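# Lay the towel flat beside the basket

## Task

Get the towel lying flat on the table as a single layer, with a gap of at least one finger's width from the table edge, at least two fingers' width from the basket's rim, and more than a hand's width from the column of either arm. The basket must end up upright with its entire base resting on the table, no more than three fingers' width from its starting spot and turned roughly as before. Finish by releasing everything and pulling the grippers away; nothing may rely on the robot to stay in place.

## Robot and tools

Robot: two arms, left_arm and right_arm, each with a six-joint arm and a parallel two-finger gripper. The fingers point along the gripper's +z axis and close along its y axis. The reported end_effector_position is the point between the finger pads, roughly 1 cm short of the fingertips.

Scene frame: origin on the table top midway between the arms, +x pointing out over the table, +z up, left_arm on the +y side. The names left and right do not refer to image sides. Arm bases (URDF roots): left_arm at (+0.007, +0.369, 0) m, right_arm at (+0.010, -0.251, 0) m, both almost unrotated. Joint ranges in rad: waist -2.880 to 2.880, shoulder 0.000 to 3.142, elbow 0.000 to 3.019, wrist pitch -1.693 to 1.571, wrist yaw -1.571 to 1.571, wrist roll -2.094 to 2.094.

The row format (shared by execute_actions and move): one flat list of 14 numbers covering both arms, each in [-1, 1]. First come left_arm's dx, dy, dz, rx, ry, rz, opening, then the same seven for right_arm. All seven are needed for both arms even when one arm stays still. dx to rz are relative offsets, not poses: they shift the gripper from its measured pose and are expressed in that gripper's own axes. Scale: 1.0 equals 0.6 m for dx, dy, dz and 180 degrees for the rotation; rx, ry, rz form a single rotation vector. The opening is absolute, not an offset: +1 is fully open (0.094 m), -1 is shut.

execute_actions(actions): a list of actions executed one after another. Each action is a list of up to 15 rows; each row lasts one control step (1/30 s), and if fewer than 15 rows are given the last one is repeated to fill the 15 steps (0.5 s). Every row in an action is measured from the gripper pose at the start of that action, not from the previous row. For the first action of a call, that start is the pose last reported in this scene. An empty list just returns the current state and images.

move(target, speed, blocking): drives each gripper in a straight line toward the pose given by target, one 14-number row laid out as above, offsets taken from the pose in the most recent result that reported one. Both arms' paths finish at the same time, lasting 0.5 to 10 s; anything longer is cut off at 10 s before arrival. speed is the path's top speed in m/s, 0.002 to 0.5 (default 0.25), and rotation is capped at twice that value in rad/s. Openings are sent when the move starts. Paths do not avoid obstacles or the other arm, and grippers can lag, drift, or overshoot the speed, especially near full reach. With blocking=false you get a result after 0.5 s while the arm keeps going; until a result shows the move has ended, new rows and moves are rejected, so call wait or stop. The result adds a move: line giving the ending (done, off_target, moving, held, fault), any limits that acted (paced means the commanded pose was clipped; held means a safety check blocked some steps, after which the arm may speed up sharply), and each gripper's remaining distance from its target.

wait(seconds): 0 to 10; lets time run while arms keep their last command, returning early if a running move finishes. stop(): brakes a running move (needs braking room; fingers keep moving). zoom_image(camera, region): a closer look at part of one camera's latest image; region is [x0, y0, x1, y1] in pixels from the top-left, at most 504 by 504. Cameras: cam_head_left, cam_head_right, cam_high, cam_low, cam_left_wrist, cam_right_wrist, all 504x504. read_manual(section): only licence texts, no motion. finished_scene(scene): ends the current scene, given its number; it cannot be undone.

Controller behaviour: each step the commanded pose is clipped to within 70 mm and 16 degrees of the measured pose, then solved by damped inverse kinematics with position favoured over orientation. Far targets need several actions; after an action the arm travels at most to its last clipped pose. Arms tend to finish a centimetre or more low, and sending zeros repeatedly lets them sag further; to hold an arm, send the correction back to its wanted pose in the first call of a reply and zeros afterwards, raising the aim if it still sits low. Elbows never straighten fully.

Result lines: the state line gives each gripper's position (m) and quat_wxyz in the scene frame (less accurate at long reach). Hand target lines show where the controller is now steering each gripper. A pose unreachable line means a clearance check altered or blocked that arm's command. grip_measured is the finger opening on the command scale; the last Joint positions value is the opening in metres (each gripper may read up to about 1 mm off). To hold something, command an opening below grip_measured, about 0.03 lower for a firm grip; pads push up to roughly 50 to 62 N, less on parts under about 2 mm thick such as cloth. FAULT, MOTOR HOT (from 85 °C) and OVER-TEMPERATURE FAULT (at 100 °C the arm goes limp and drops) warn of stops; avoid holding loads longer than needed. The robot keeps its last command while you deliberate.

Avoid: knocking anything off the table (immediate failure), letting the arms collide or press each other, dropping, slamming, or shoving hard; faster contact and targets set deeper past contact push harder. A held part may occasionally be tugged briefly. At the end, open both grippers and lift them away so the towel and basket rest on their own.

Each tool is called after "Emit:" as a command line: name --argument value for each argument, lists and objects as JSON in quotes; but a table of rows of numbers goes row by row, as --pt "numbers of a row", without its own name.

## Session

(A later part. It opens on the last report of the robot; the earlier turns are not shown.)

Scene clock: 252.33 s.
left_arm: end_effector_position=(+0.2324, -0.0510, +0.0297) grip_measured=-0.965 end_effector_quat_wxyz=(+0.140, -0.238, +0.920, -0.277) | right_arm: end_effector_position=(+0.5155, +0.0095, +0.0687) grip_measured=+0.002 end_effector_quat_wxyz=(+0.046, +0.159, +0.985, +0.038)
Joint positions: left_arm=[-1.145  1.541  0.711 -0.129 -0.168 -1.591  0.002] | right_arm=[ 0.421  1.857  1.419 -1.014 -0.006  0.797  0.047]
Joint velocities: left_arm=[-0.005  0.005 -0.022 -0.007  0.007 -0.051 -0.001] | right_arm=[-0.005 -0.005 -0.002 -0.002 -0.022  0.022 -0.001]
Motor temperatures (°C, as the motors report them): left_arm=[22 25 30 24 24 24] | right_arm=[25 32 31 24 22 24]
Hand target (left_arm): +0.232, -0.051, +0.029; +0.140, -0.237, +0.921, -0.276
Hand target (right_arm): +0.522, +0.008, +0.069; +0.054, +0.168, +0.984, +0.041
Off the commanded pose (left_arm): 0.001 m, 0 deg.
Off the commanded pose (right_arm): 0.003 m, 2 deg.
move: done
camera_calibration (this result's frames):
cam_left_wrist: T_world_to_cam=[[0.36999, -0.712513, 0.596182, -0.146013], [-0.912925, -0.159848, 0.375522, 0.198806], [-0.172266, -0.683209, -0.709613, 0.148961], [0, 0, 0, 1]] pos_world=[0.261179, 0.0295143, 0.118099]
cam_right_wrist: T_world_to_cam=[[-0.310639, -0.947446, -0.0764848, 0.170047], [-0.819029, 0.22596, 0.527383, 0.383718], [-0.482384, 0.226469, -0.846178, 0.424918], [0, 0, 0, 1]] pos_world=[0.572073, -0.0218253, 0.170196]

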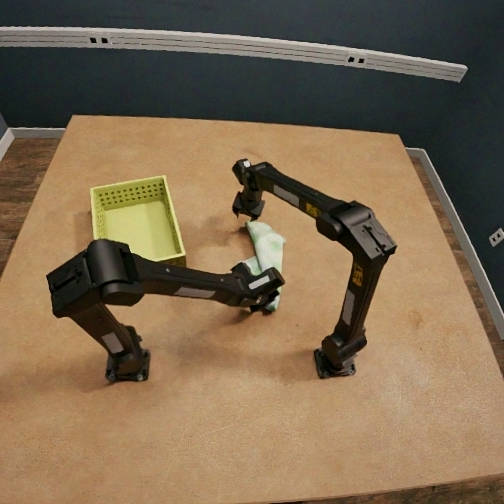

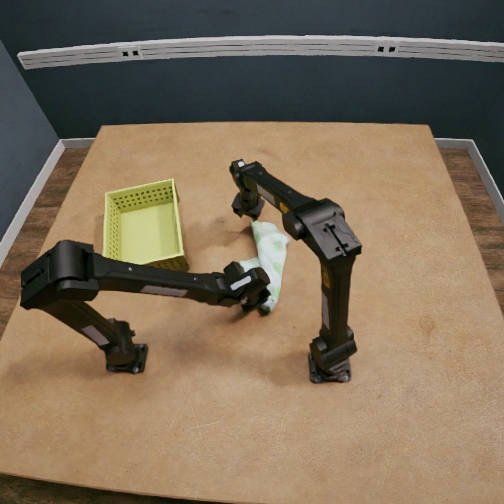

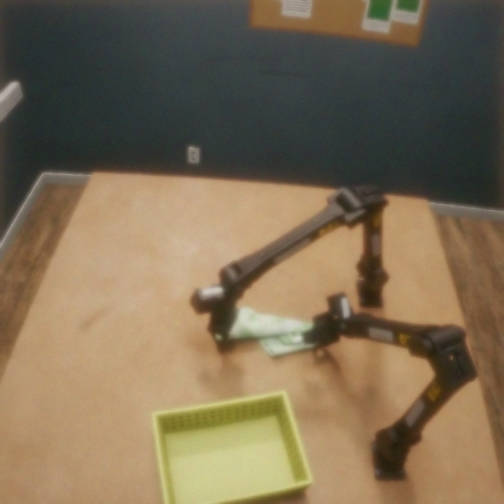

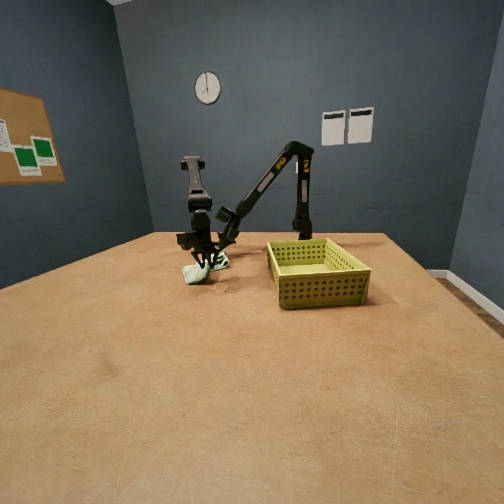

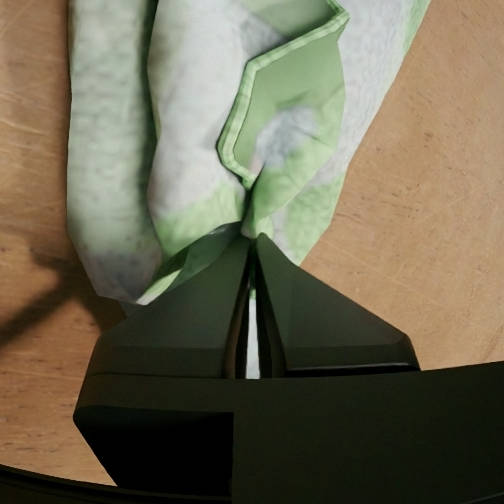

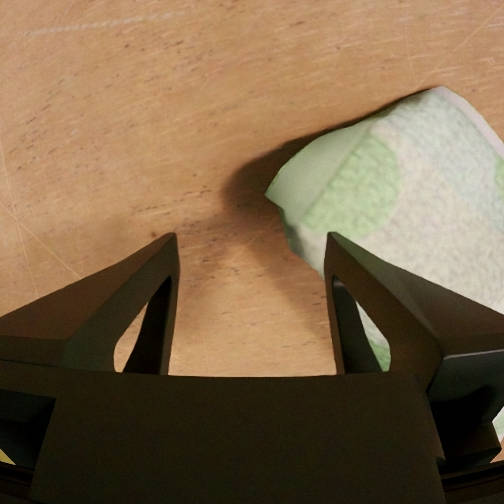

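Emit:
move --target '[0,0,0,0,0,0,-1,-0.02,-0.045,0.05,0,0,0,0]' --speed 0.06

Emit:
move --target '[0,0,0,0,0,0,-1,0,0,0.06,0,0,0,0]' --speed 0.04

Scene clock: 258.43 s.
left_arm: end_effector_position=(+0.2324, -0.0511, +0.0299) grip_measured=-0.965 end_effector_quat_wxyz=(+0.140, -0.238, +0.920, -0.278) | right_arm: end_effector_position=(+0.5177, -0.0174, +0.0426) grip_measured=+0.002 end_effector_quat_wxyz=(+0.044, +0.162, +0.985, +0.035)
Joint positions: left_arm=[-1.145  1.541  0.711 -0.129 -0.168 -1.591  0.002] | right_arm=[ 0.376  1.868  1.36  -0.951 -0.008  0.757  0.047]
Joint velocities: left_arm=[-0.005  0.005 -0.002 -0.032  0.051 -0.007  0.001] | right_arm=[-0.005 -0.005  0.002  0.017  0.037 -0.022  0.   ]
Motor temperatures (°C, as the motors report them): left_arm=[22 25 30 24 24 24] | right_arm=[25 32 31 24 22 24]
Hand target (left_arm): +0.232, -0.051, +0.030; +0.140, -0.238, +0.920, -0.277
Hand target (right_arm): +0.521, -0.017, +0.037; +0.045, +0.159, +0.985, +0.038
Off the commanded pose (left_arm): 0.000 m, 0 deg.
Off the commanded pose (right_arm): 0.007 m, 0 deg.
move: done
camera_calibration (this result's frames):
cam_left_wrist: T_world_to_cam=[[0.369895, -0.712306, 0.596488, -0.146123], [-0.912985, -0.159718, 0.375432, 0.198774], [-0.172153, -0.683454, -0.709404, 0.149018], [0, 0, 0, 1]] pos_world=[0.261181, 0.02951, 0.118249]
cam_right_wrist: T_world_to_cam=[[-0.316365, -0.945993, -0.0707894, 0.145986], [-0.815219, 0.232952, 0.530238, 0.403333], [-0.48511, 0.225457, -0.844889, 0.411364], [0, 0, 0, 1]] pos_world=[0.574546, -0.0486007, 0.144029]

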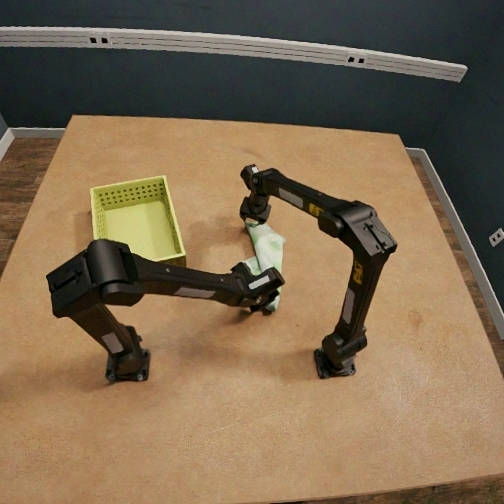

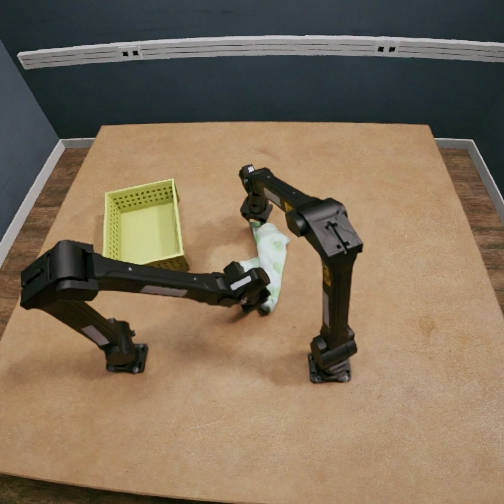

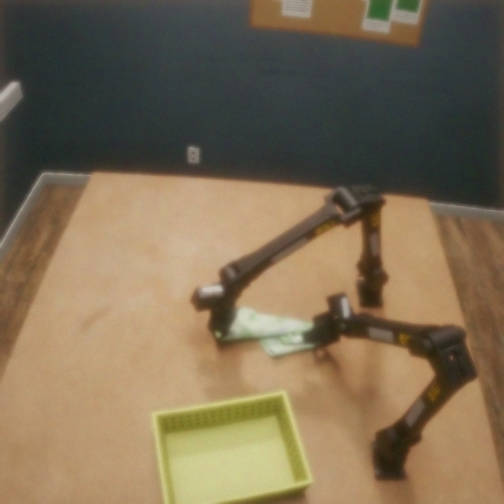

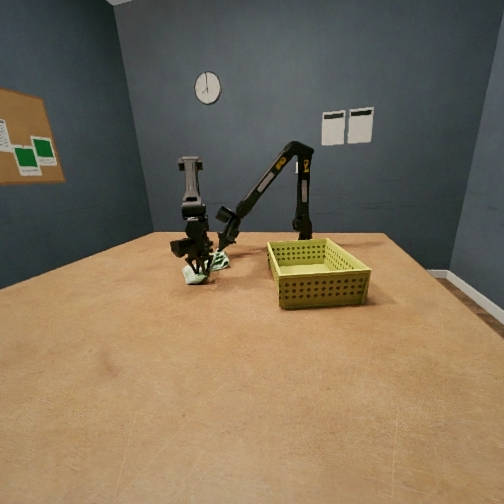

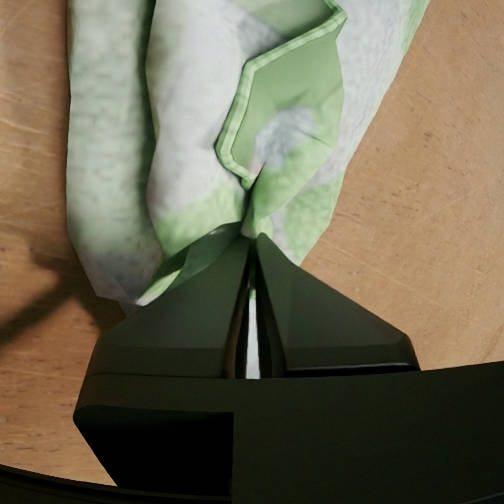

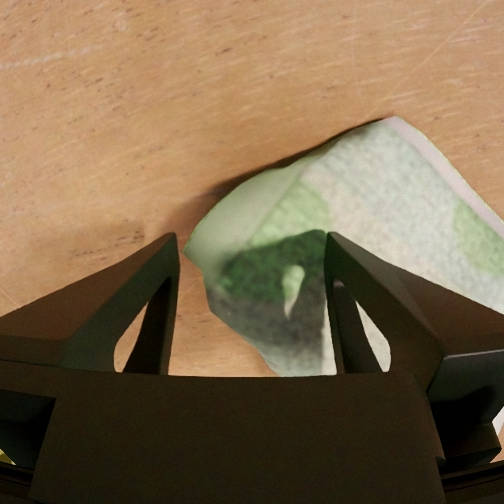

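Scene clock: 259.60 s.
left_arm: end_effector_position=(+0.2325, -0.0511, +0.0300) grip_measured=-0.965 end_effector_quat_wxyz=(+0.140, -0.238, +0.920, -0.278) | right_arm: end_effector_position=(+0.5196, -0.0165, +0.0145) grip_measured=+0.002 end_effector_quat_wxyz=(+0.043, +0.162, +0.985, +0.034)
Joint positions: left_arm=[-1.145  1.54   0.711 -0.129 -0.168 -1.591  0.002] | right_arm=[ 0.376  1.912  1.342 -0.892 -0.008  0.757  0.047]
Joint velocities: left_arm=[ 0.005 -0.005  0.007  0.002 -0.037 -0.051 -0.   ] | right_arm=[-0.015 -0.015  0.002 -0.012 -0.007 -0.007 -0.   ]
Motor temperatures (°C, as the motors report them): left_arm=[22 25 30 24 24 24] | right_arm=[25 32 31 24 22 24]
Hand target (left_arm): +0.232, -0.051, +0.030; +0.140, -0.238, +0.920, -0.278
Hand target (right_arm): +0.522, -0.015, +0.007; +0.044, +0.162, +0.985, +0.035
Off the commanded pose (left_arm): 0.000 m, 0 deg.
Off the commanded pose (right_arm): 0.008 m, 0 deg.
move: done
camera_calibration (this result's frames):
cam_left_wrist: T_world_to_cam=[[0.369799, -0.7121, 0.596793, -0.146234], [-0.913045, -0.159588, 0.375341, 0.198741], [-0.17204, -0.6837, -0.709194, 0.149074], [0, 0, 0, 1]] pos_world=[0.261183, 0.0295057, 0.118399]
cam_right_wrist: T_world_to_cam=[[-0.31651, -0.94606, -0.0692278, 0.14549], [-0.814114, 0.233459, 0.531709, 0.41905], [-0.486867, 0.224651, -0.844093, 0.389184], [0, 0, 0, 1]] pos_world=[0.576684, -0.0476193, 0.115767]

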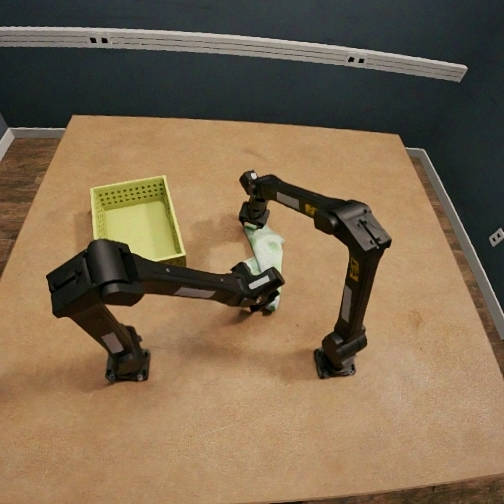

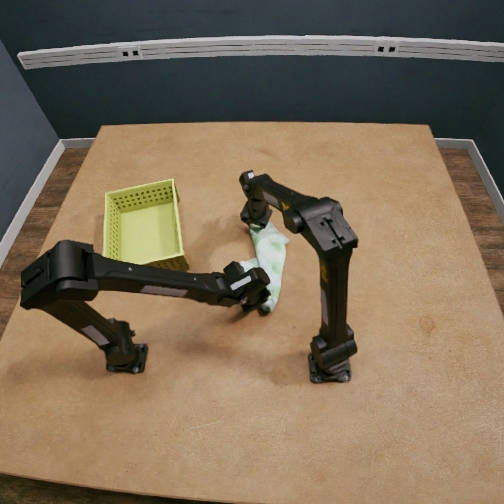

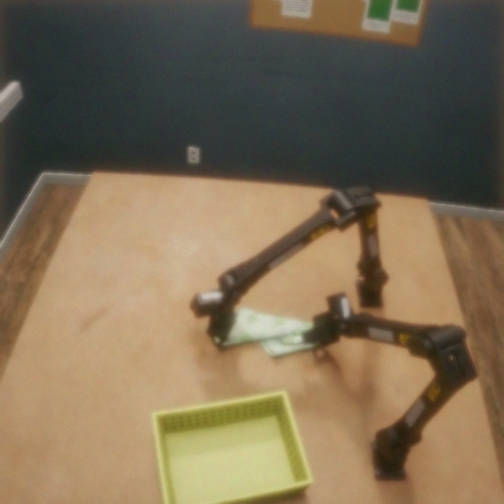

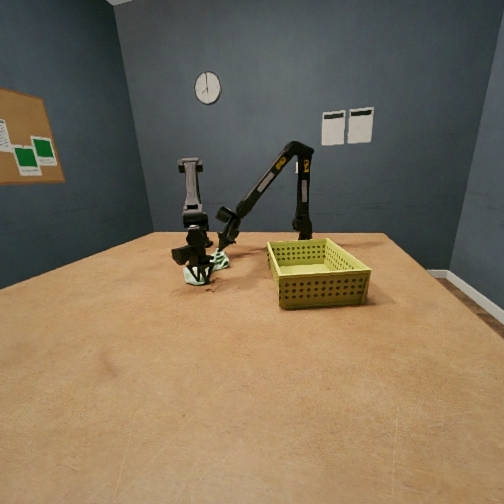

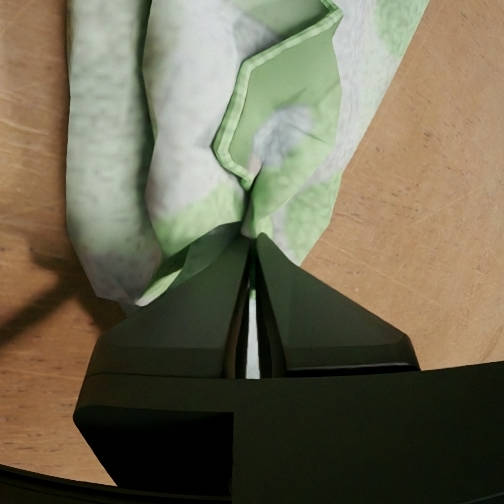

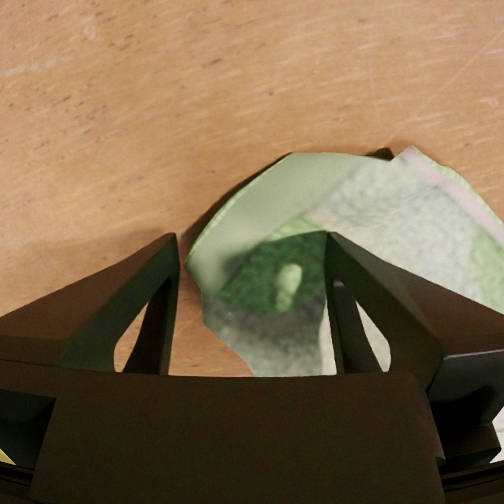

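Emit:
execute_actions --actions '[[[0,0,0,0,0,0,-1,0,0,0.01,0,0,0,-1]],[[0,0,0,0,0,0,-1,0,0,0.01,0,0,0,-1]]]'

Emit:
move --target '[-0.0625,-0.29,-0.4,0,0,0,-1,-0.2,0,-0.5,0,0,0,-1]' --speed 0.1

Scene clock: 265.73 s.
left_arm: end_effector_position=(+0.2325, -0.0511, +0.0300) grip_measured=-0.965 end_effector_quat_wxyz=(+0.140, -0.238, +0.920, -0.278) | right_arm: end_effector_position=(+0.5196, -0.0165, +0.0145) grip_measured=-0.972 end_effector_quat_wxyz=(+0.043, +0.162, +0.985, +0.034)
Joint positions: left_arm=[-1.145  1.54   0.711 -0.129 -0.168 -1.591  0.002] | right_arm=[ 0.376  1.912  1.342 -0.892 -0.008  0.757  0.001]
Joint velocities: left_arm=[-0.015 -0.005  0.007  0.007  0.007  0.037  0.   ] | right_arm=[-0.005  0.005  0.002  0.002 -0.066  0.022 -0.001]
Motor temperatures (°C, as the motors report them): left_arm=[22 25 30 24 24 24] | right_arm=[25 32 31 24 22 24]
Hand target (left_arm): +0.232, -0.051, +0.030; +0.140, -0.238, +0.920, -0.278
Hand target (right_arm): +0.520, -0.016, +0.009; +0.043, +0.162, +0.985, +0.034
Off the commanded pose (left_arm): 0.000 m, 0 deg.
Off the commanded pose (right_arm): 0.006 m, 0 deg.
camera_calibration (this result's frames):
cam_left_wrist: T_world_to_cam=[[0.369799, -0.7121, 0.596793, -0.146234], [-0.913045, -0.159588, 0.375341, 0.198741], [-0.17204, -0.6837, -0.709194, 0.149074], [0, 0, 0, 1]] pos_world=[0.261183, 0.0295057, 0.118399]
cam_right_wrist: T_world_to_cam=[[-0.31651, -0.94606, -0.0692278, 0.14549], [-0.814114, 0.233459, 0.531709, 0.41905], [-0.486867, 0.224651, -0.844093, 0.389184], [0, 0, 0, 1]] pos_world=[0.576684, -0.0476193, 0.115767]

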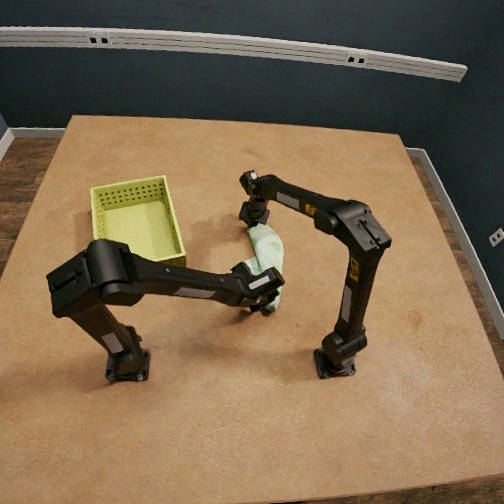

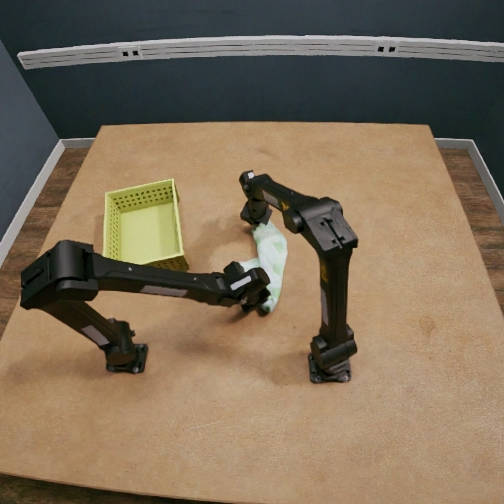

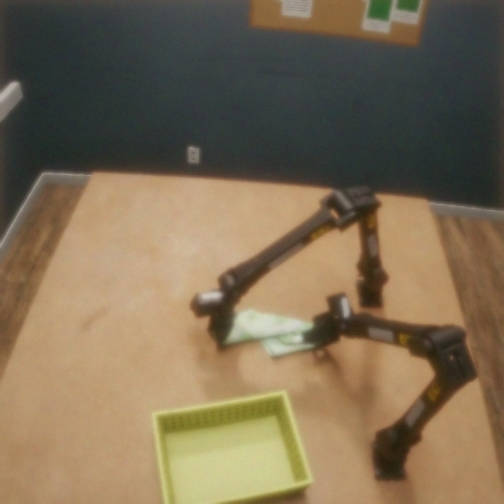

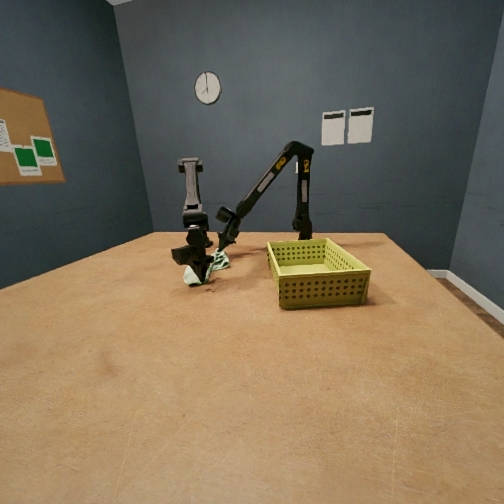

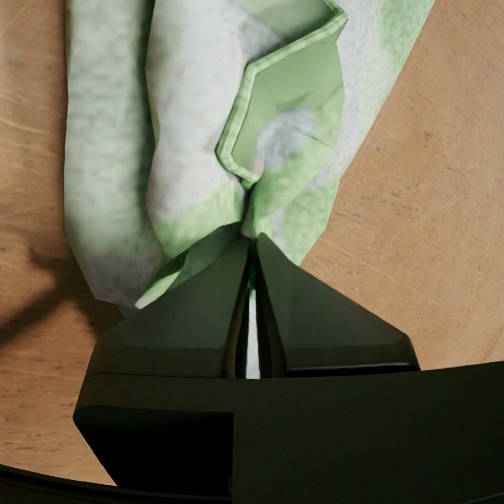

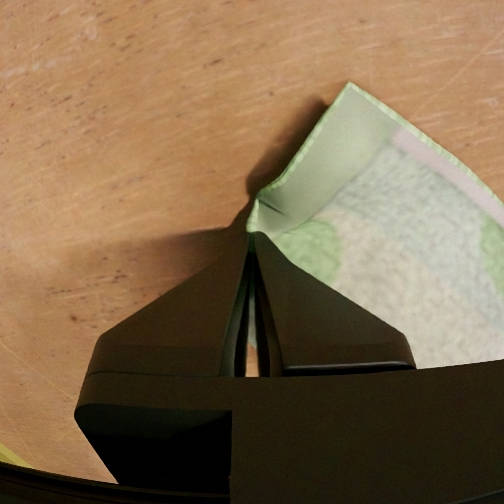

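Scene clock: 269.37 s.
left_arm: end_effector_position=(+0.2321, -0.0502, +0.3015) grip_measured=-0.965 end_effector_quat_wxyz=(+0.137, -0.238, +0.926, -0.261) | right_arm: end_effector_position=(+0.5923, -0.0751, +0.3080) grip_measured=-0.972 end_effector_quat_wxyz=(+0.042, +0.165, +0.985, +0.034)
Joint positions: left_arm=[-1.145  1.233  1.221 -0.982 -0.168 -1.591  0.002] | right_arm=[ 0.233  1.907  2.137 -1.696 -0.024  0.621  0.001]
Joint velocities: left_arm=[-0.015  0.005  0.002  0.007 -0.051 -0.007 -0.   ] | right_arm=[ 0.005  0.005 -0.007 -0.007 -0.066 -0.007 -0.   ]
Motor temperatures (°C, as the motors report them): left_arm=[22 25 32 24 24 24] | right_arm=[25 32 32 24 22 24]
Hand target (left_arm): +0.238, -0.054, +0.327; +0.140, -0.238, +0.920, -0.278
Hand target (right_arm): +0.599, -0.075, +0.321; +0.053, +0.162, +0.984, +0.041
Off the commanded pose (left_arm): 0.027 m, 2 deg.
Off the commanded pose (right_arm): 0.018 m, 0 deg.
joint sent to its limit (right arm) — the command would take joint 4 (wrist pitch) past its lower limit, so that joint was sent only as far as its limit.
move: off_target (left_arm, right_arm)
camera_calibration (this result's frames):
cam_left_wrist: T_world_to_cam=[[0.378632, -0.731258, 0.567361, -0.301634], [-0.907286, -0.172079, 0.383695, 0.0921351], [-0.182949, -0.660038, -0.728615, 0.351703], [0, 0, 0, 1]] pos_world=[0.262145, 0.0274199, 0.39204]
cam_right_wrist: T_world_to_cam=[[-0.321703, -0.944414, -0.067749, 0.136101], [-0.810944, 0.237889, 0.534583, 0.333414], [-0.488751, 0.226918, -0.842396, 0.686329], [0, 0, 0, 1]] pos_world=[0.649608, -0.10652, 0.409144]

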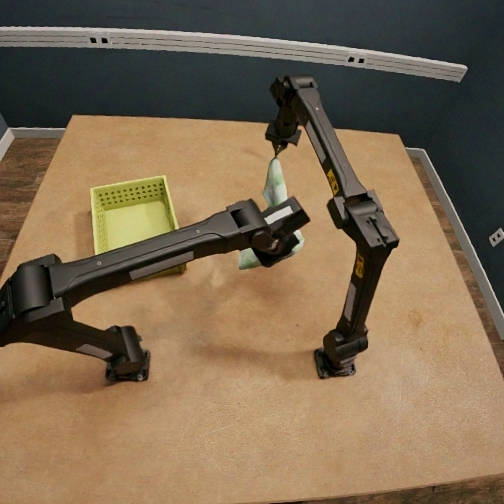

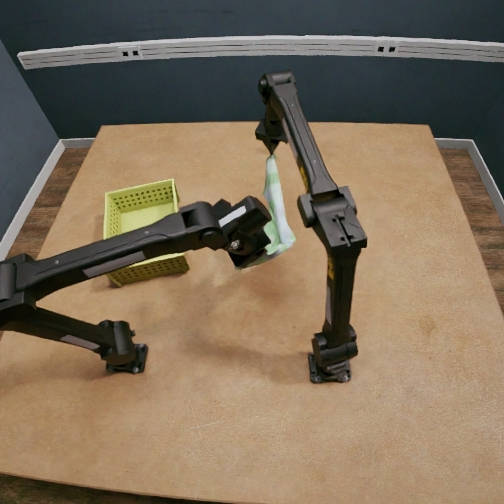

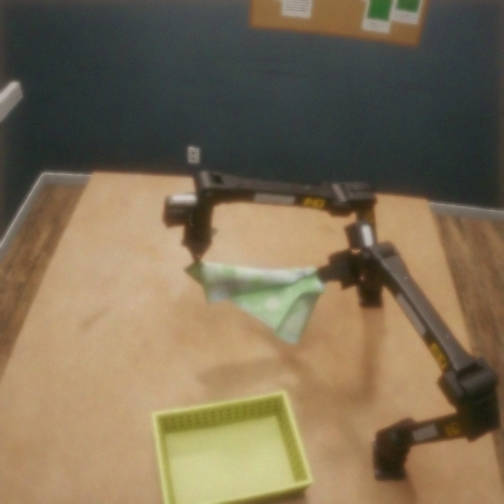

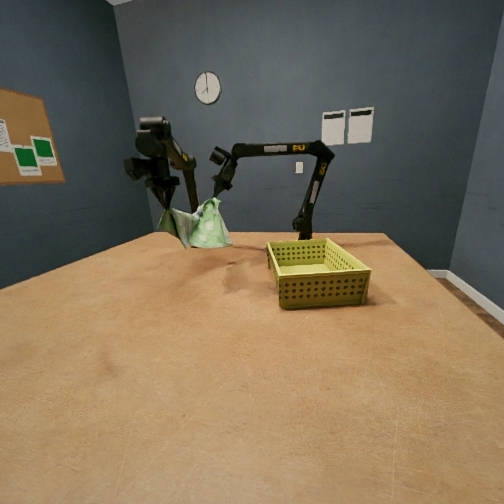

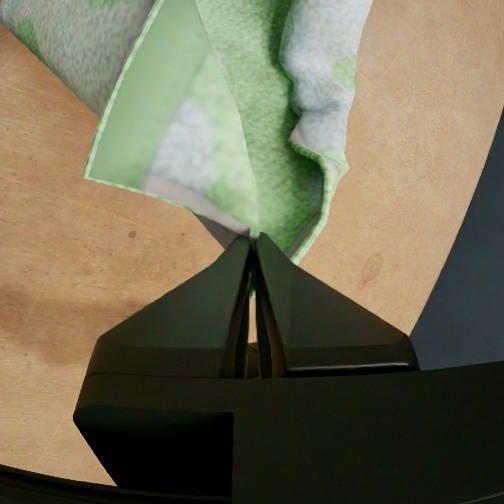

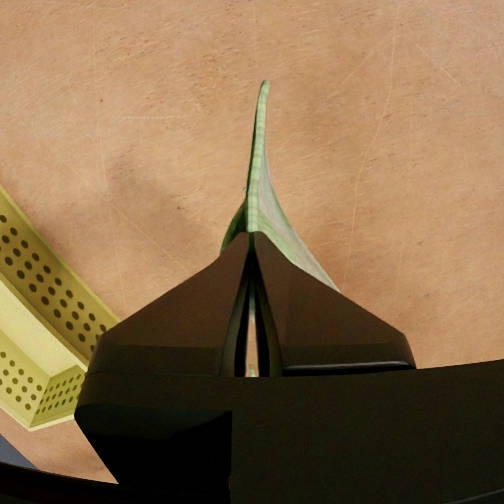

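Emit:
move --target '[-0.046,0.18,-0.014,0,0,0,-1,-0.037,0.18,0.13,0,0,0,-1]' --speed 0.08

Emit:
move --target '[0.19,-0.01,0.42,0,0,0,-1,-0.027,-0.31,0.34,0,0,0,-1]' --speed 0.08

Scene clock: 286.23 s.
left_arm: end_effector_position=(+0.2091, +0.0479, +0.2531) grip_measured=-0.965 end_effector_quat_wxyz=(+0.135, -0.242, +0.927, -0.254) | right_arm: end_effector_position=(+0.6488, +0.0217, +0.2270) grip_measured=-0.972 end_effector_quat_wxyz=(+0.028, +0.161, +0.986, +0.027)
Joint positions: left_arm=[-1.076  0.976  0.915 -0.94  -0.132 -1.541  0.002] | right_arm=[ 0.346  2.209  2.415 -1.7   -0.015  0.724  0.001]
Joint velocities: left_arm=[ 0.005 -0.005  0.007 -0.002 -0.037 -0.066 -0.002] | right_arm=[ 0.015 -0.005 -0.012  0.012  0.007 -0.081  0.   ]
Motor temperatures (°C, as the motors report them): left_arm=[22 25 35 24 24 24] | right_arm=[25 32 34 24 22 24]
Hand target (left_arm): +0.212, +0.049, +0.253; +0.136, -0.238, +0.926, -0.260
Hand target (right_arm): +0.656, +0.024, +0.243; +0.047, +0.165, +0.985, +0.035
Off the commanded pose (left_arm): 0.004 m, 1 deg.
Off the commanded pose (right_arm): 0.015 m, 2 deg.
joint sent to its limit (right arm) — the command would take joint 4 (wrist pitch) past its lower limit, so that joint was sent only as far as its limit.
move: off_target (right_arm)
camera_calibration (this result's frames):
cam_left_wrist: T_world_to_cam=[[0.390428, -0.734197, 0.555447, -0.192975], [-0.901979, -0.184217, 0.390509, 0.104493], [-0.184387, -0.653467, -0.734154, 0.37838], [0, 0, 0, 1]] pos_world=[0.239362, 0.124827, 0.34417]
cam_right_wrist: T_world_to_cam=[[-0.314683, -0.947892, -0.049752, 0.231612], [-0.79771, 0.235691, 0.555076, 0.386322], [-0.514426, 0.214361, -0.830311, 0.637864], [0, 0, 0, 1]] pos_world=[0.709191, -0.0082422, 0.326711]

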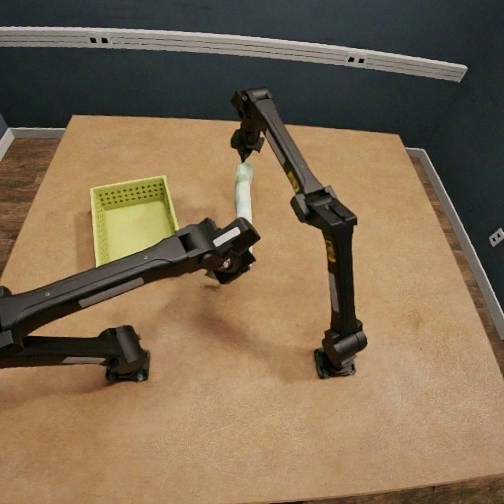

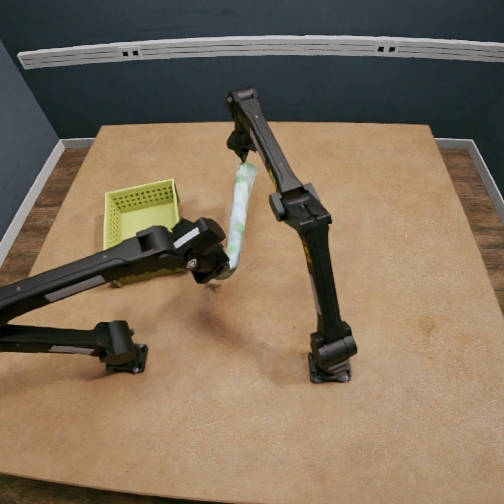

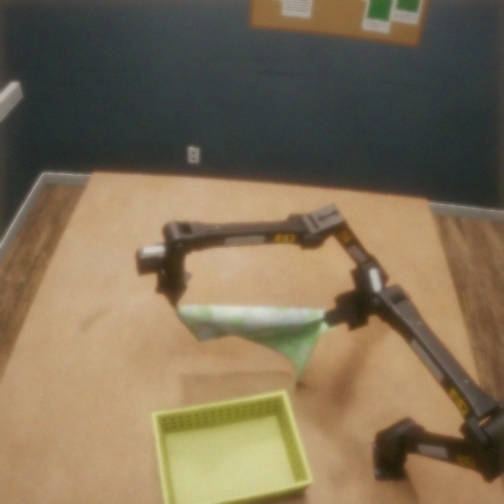

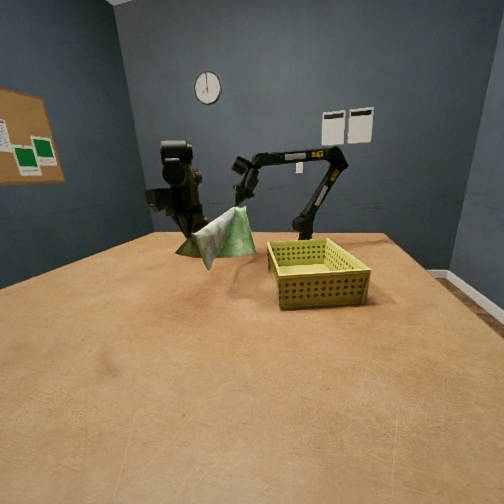

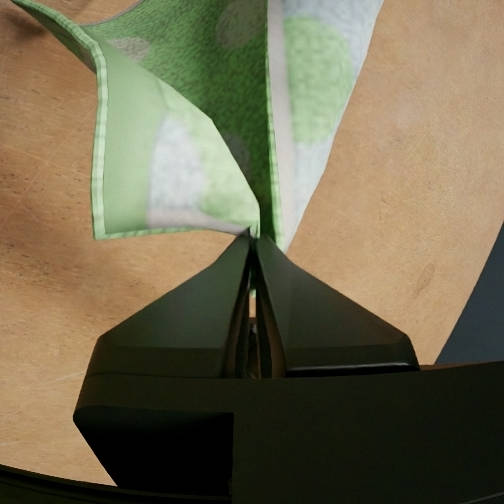

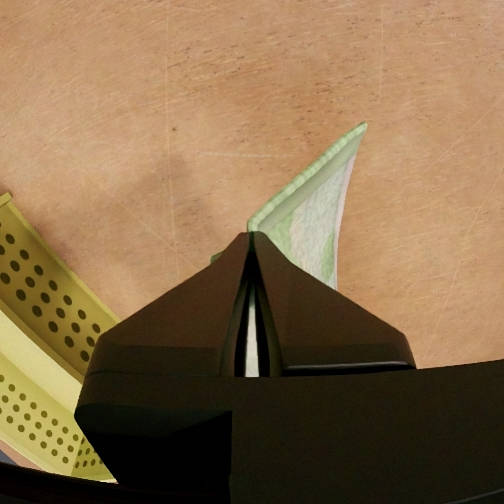

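Scene clock: 290.10 s.
left_arm: end_effector_position=(+0.2062, -0.0937, +0.0273) grip_measured=-0.965 end_effector_quat_wxyz=(+0.137, -0.240, +0.932, -0.236) | right_arm: end_effector_position=(+0.6189, -0.1382, +0.0163) grip_measured=-0.972 end_effector_quat_wxyz=(+0.024, +0.160, +0.986, +0.031)
Joint positions: left_arm=[-1.248  1.628  0.857 -0.292 -0.229 -1.686  0.002] | right_arm=[ 0.118  2.065  1.603 -1.043 -0.043  0.495  0.001]
Joint velocities: left_arm=[-0.005 -0.005  0.002 -0.002  0.022 -0.022  0.001] | right_arm=[ 0.005 -0.015 -0.002  0.017 -0.022 -0.022 -0.001]
Motor temperatures (°C, as the motors report them): left_arm=[22 25 35 24 24 24] | right_arm=[25 33 34 24 22 24]
Hand target (left_arm): +0.206, -0.115, +0.034; +0.135, -0.242, +0.927, -0.254
Hand target (right_arm): +0.619, -0.146, +0.010; +0.026, +0.161, +0.986, +0.030
Off the commanded pose (left_arm): 0.024 m, 2 deg.
Off the commanded pose (right_arm): 0.013 m, 1 deg.
move: off_target (left_arm, right_arm)
camera_calibration (this result's frames):
cam_left_wrist: T_world_to_cam=[[0.392464, -0.754429, 0.526127, -0.171933], [-0.900159, -0.197566, 0.388177, 0.16246], [-0.188908, -0.625943, -0.756643, 0.123689], [0, 0, 0, 1]] pos_world=[0.237084, -0.0201926, 0.120984]
cam_right_wrist: T_world_to_cam=[[-0.312735, -0.94815, -0.0566492, 0.0590663], [-0.794599, 0.22848, 0.562503, 0.514029], [-0.520394, 0.220928, -0.824852, 0.486351], [0, 0, 0, 1]] pos_world=[0.680013, -0.16889, 0.115371]

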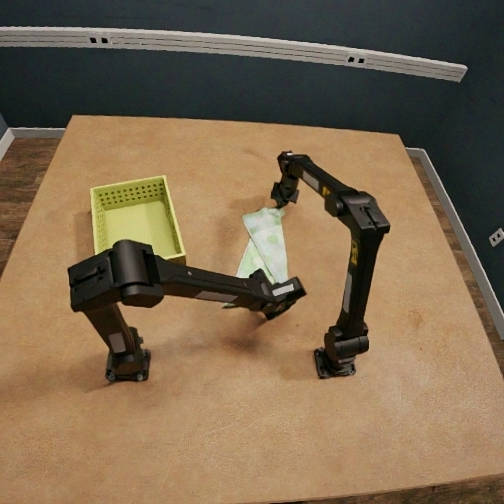

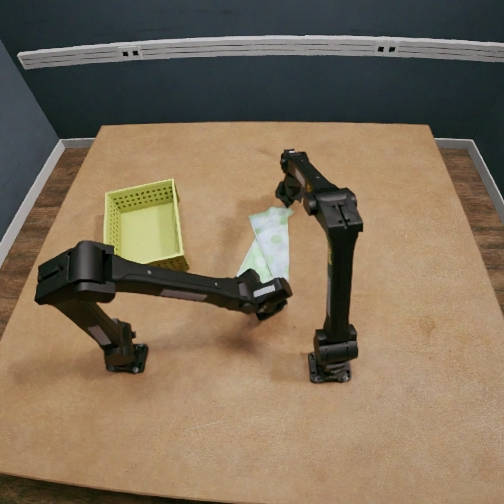

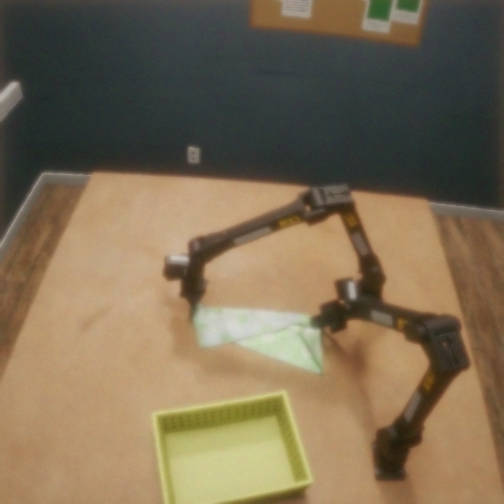

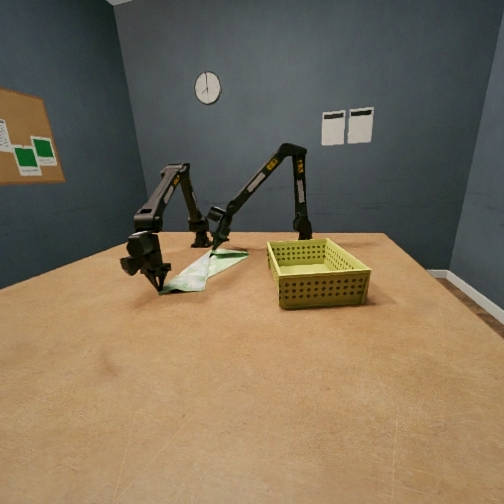

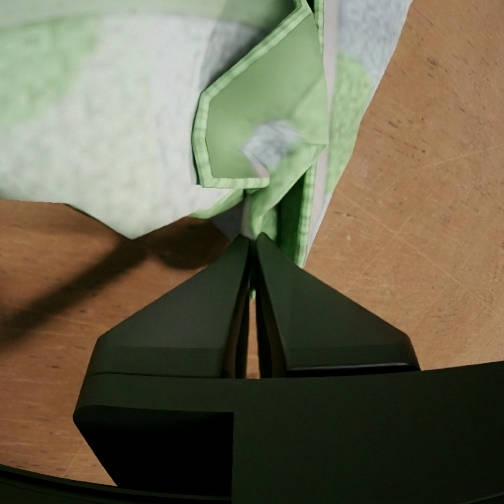

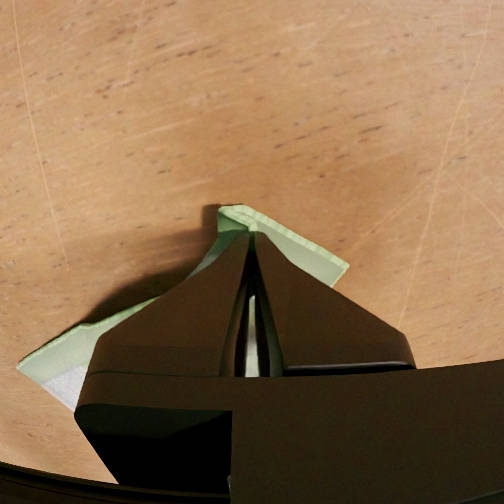

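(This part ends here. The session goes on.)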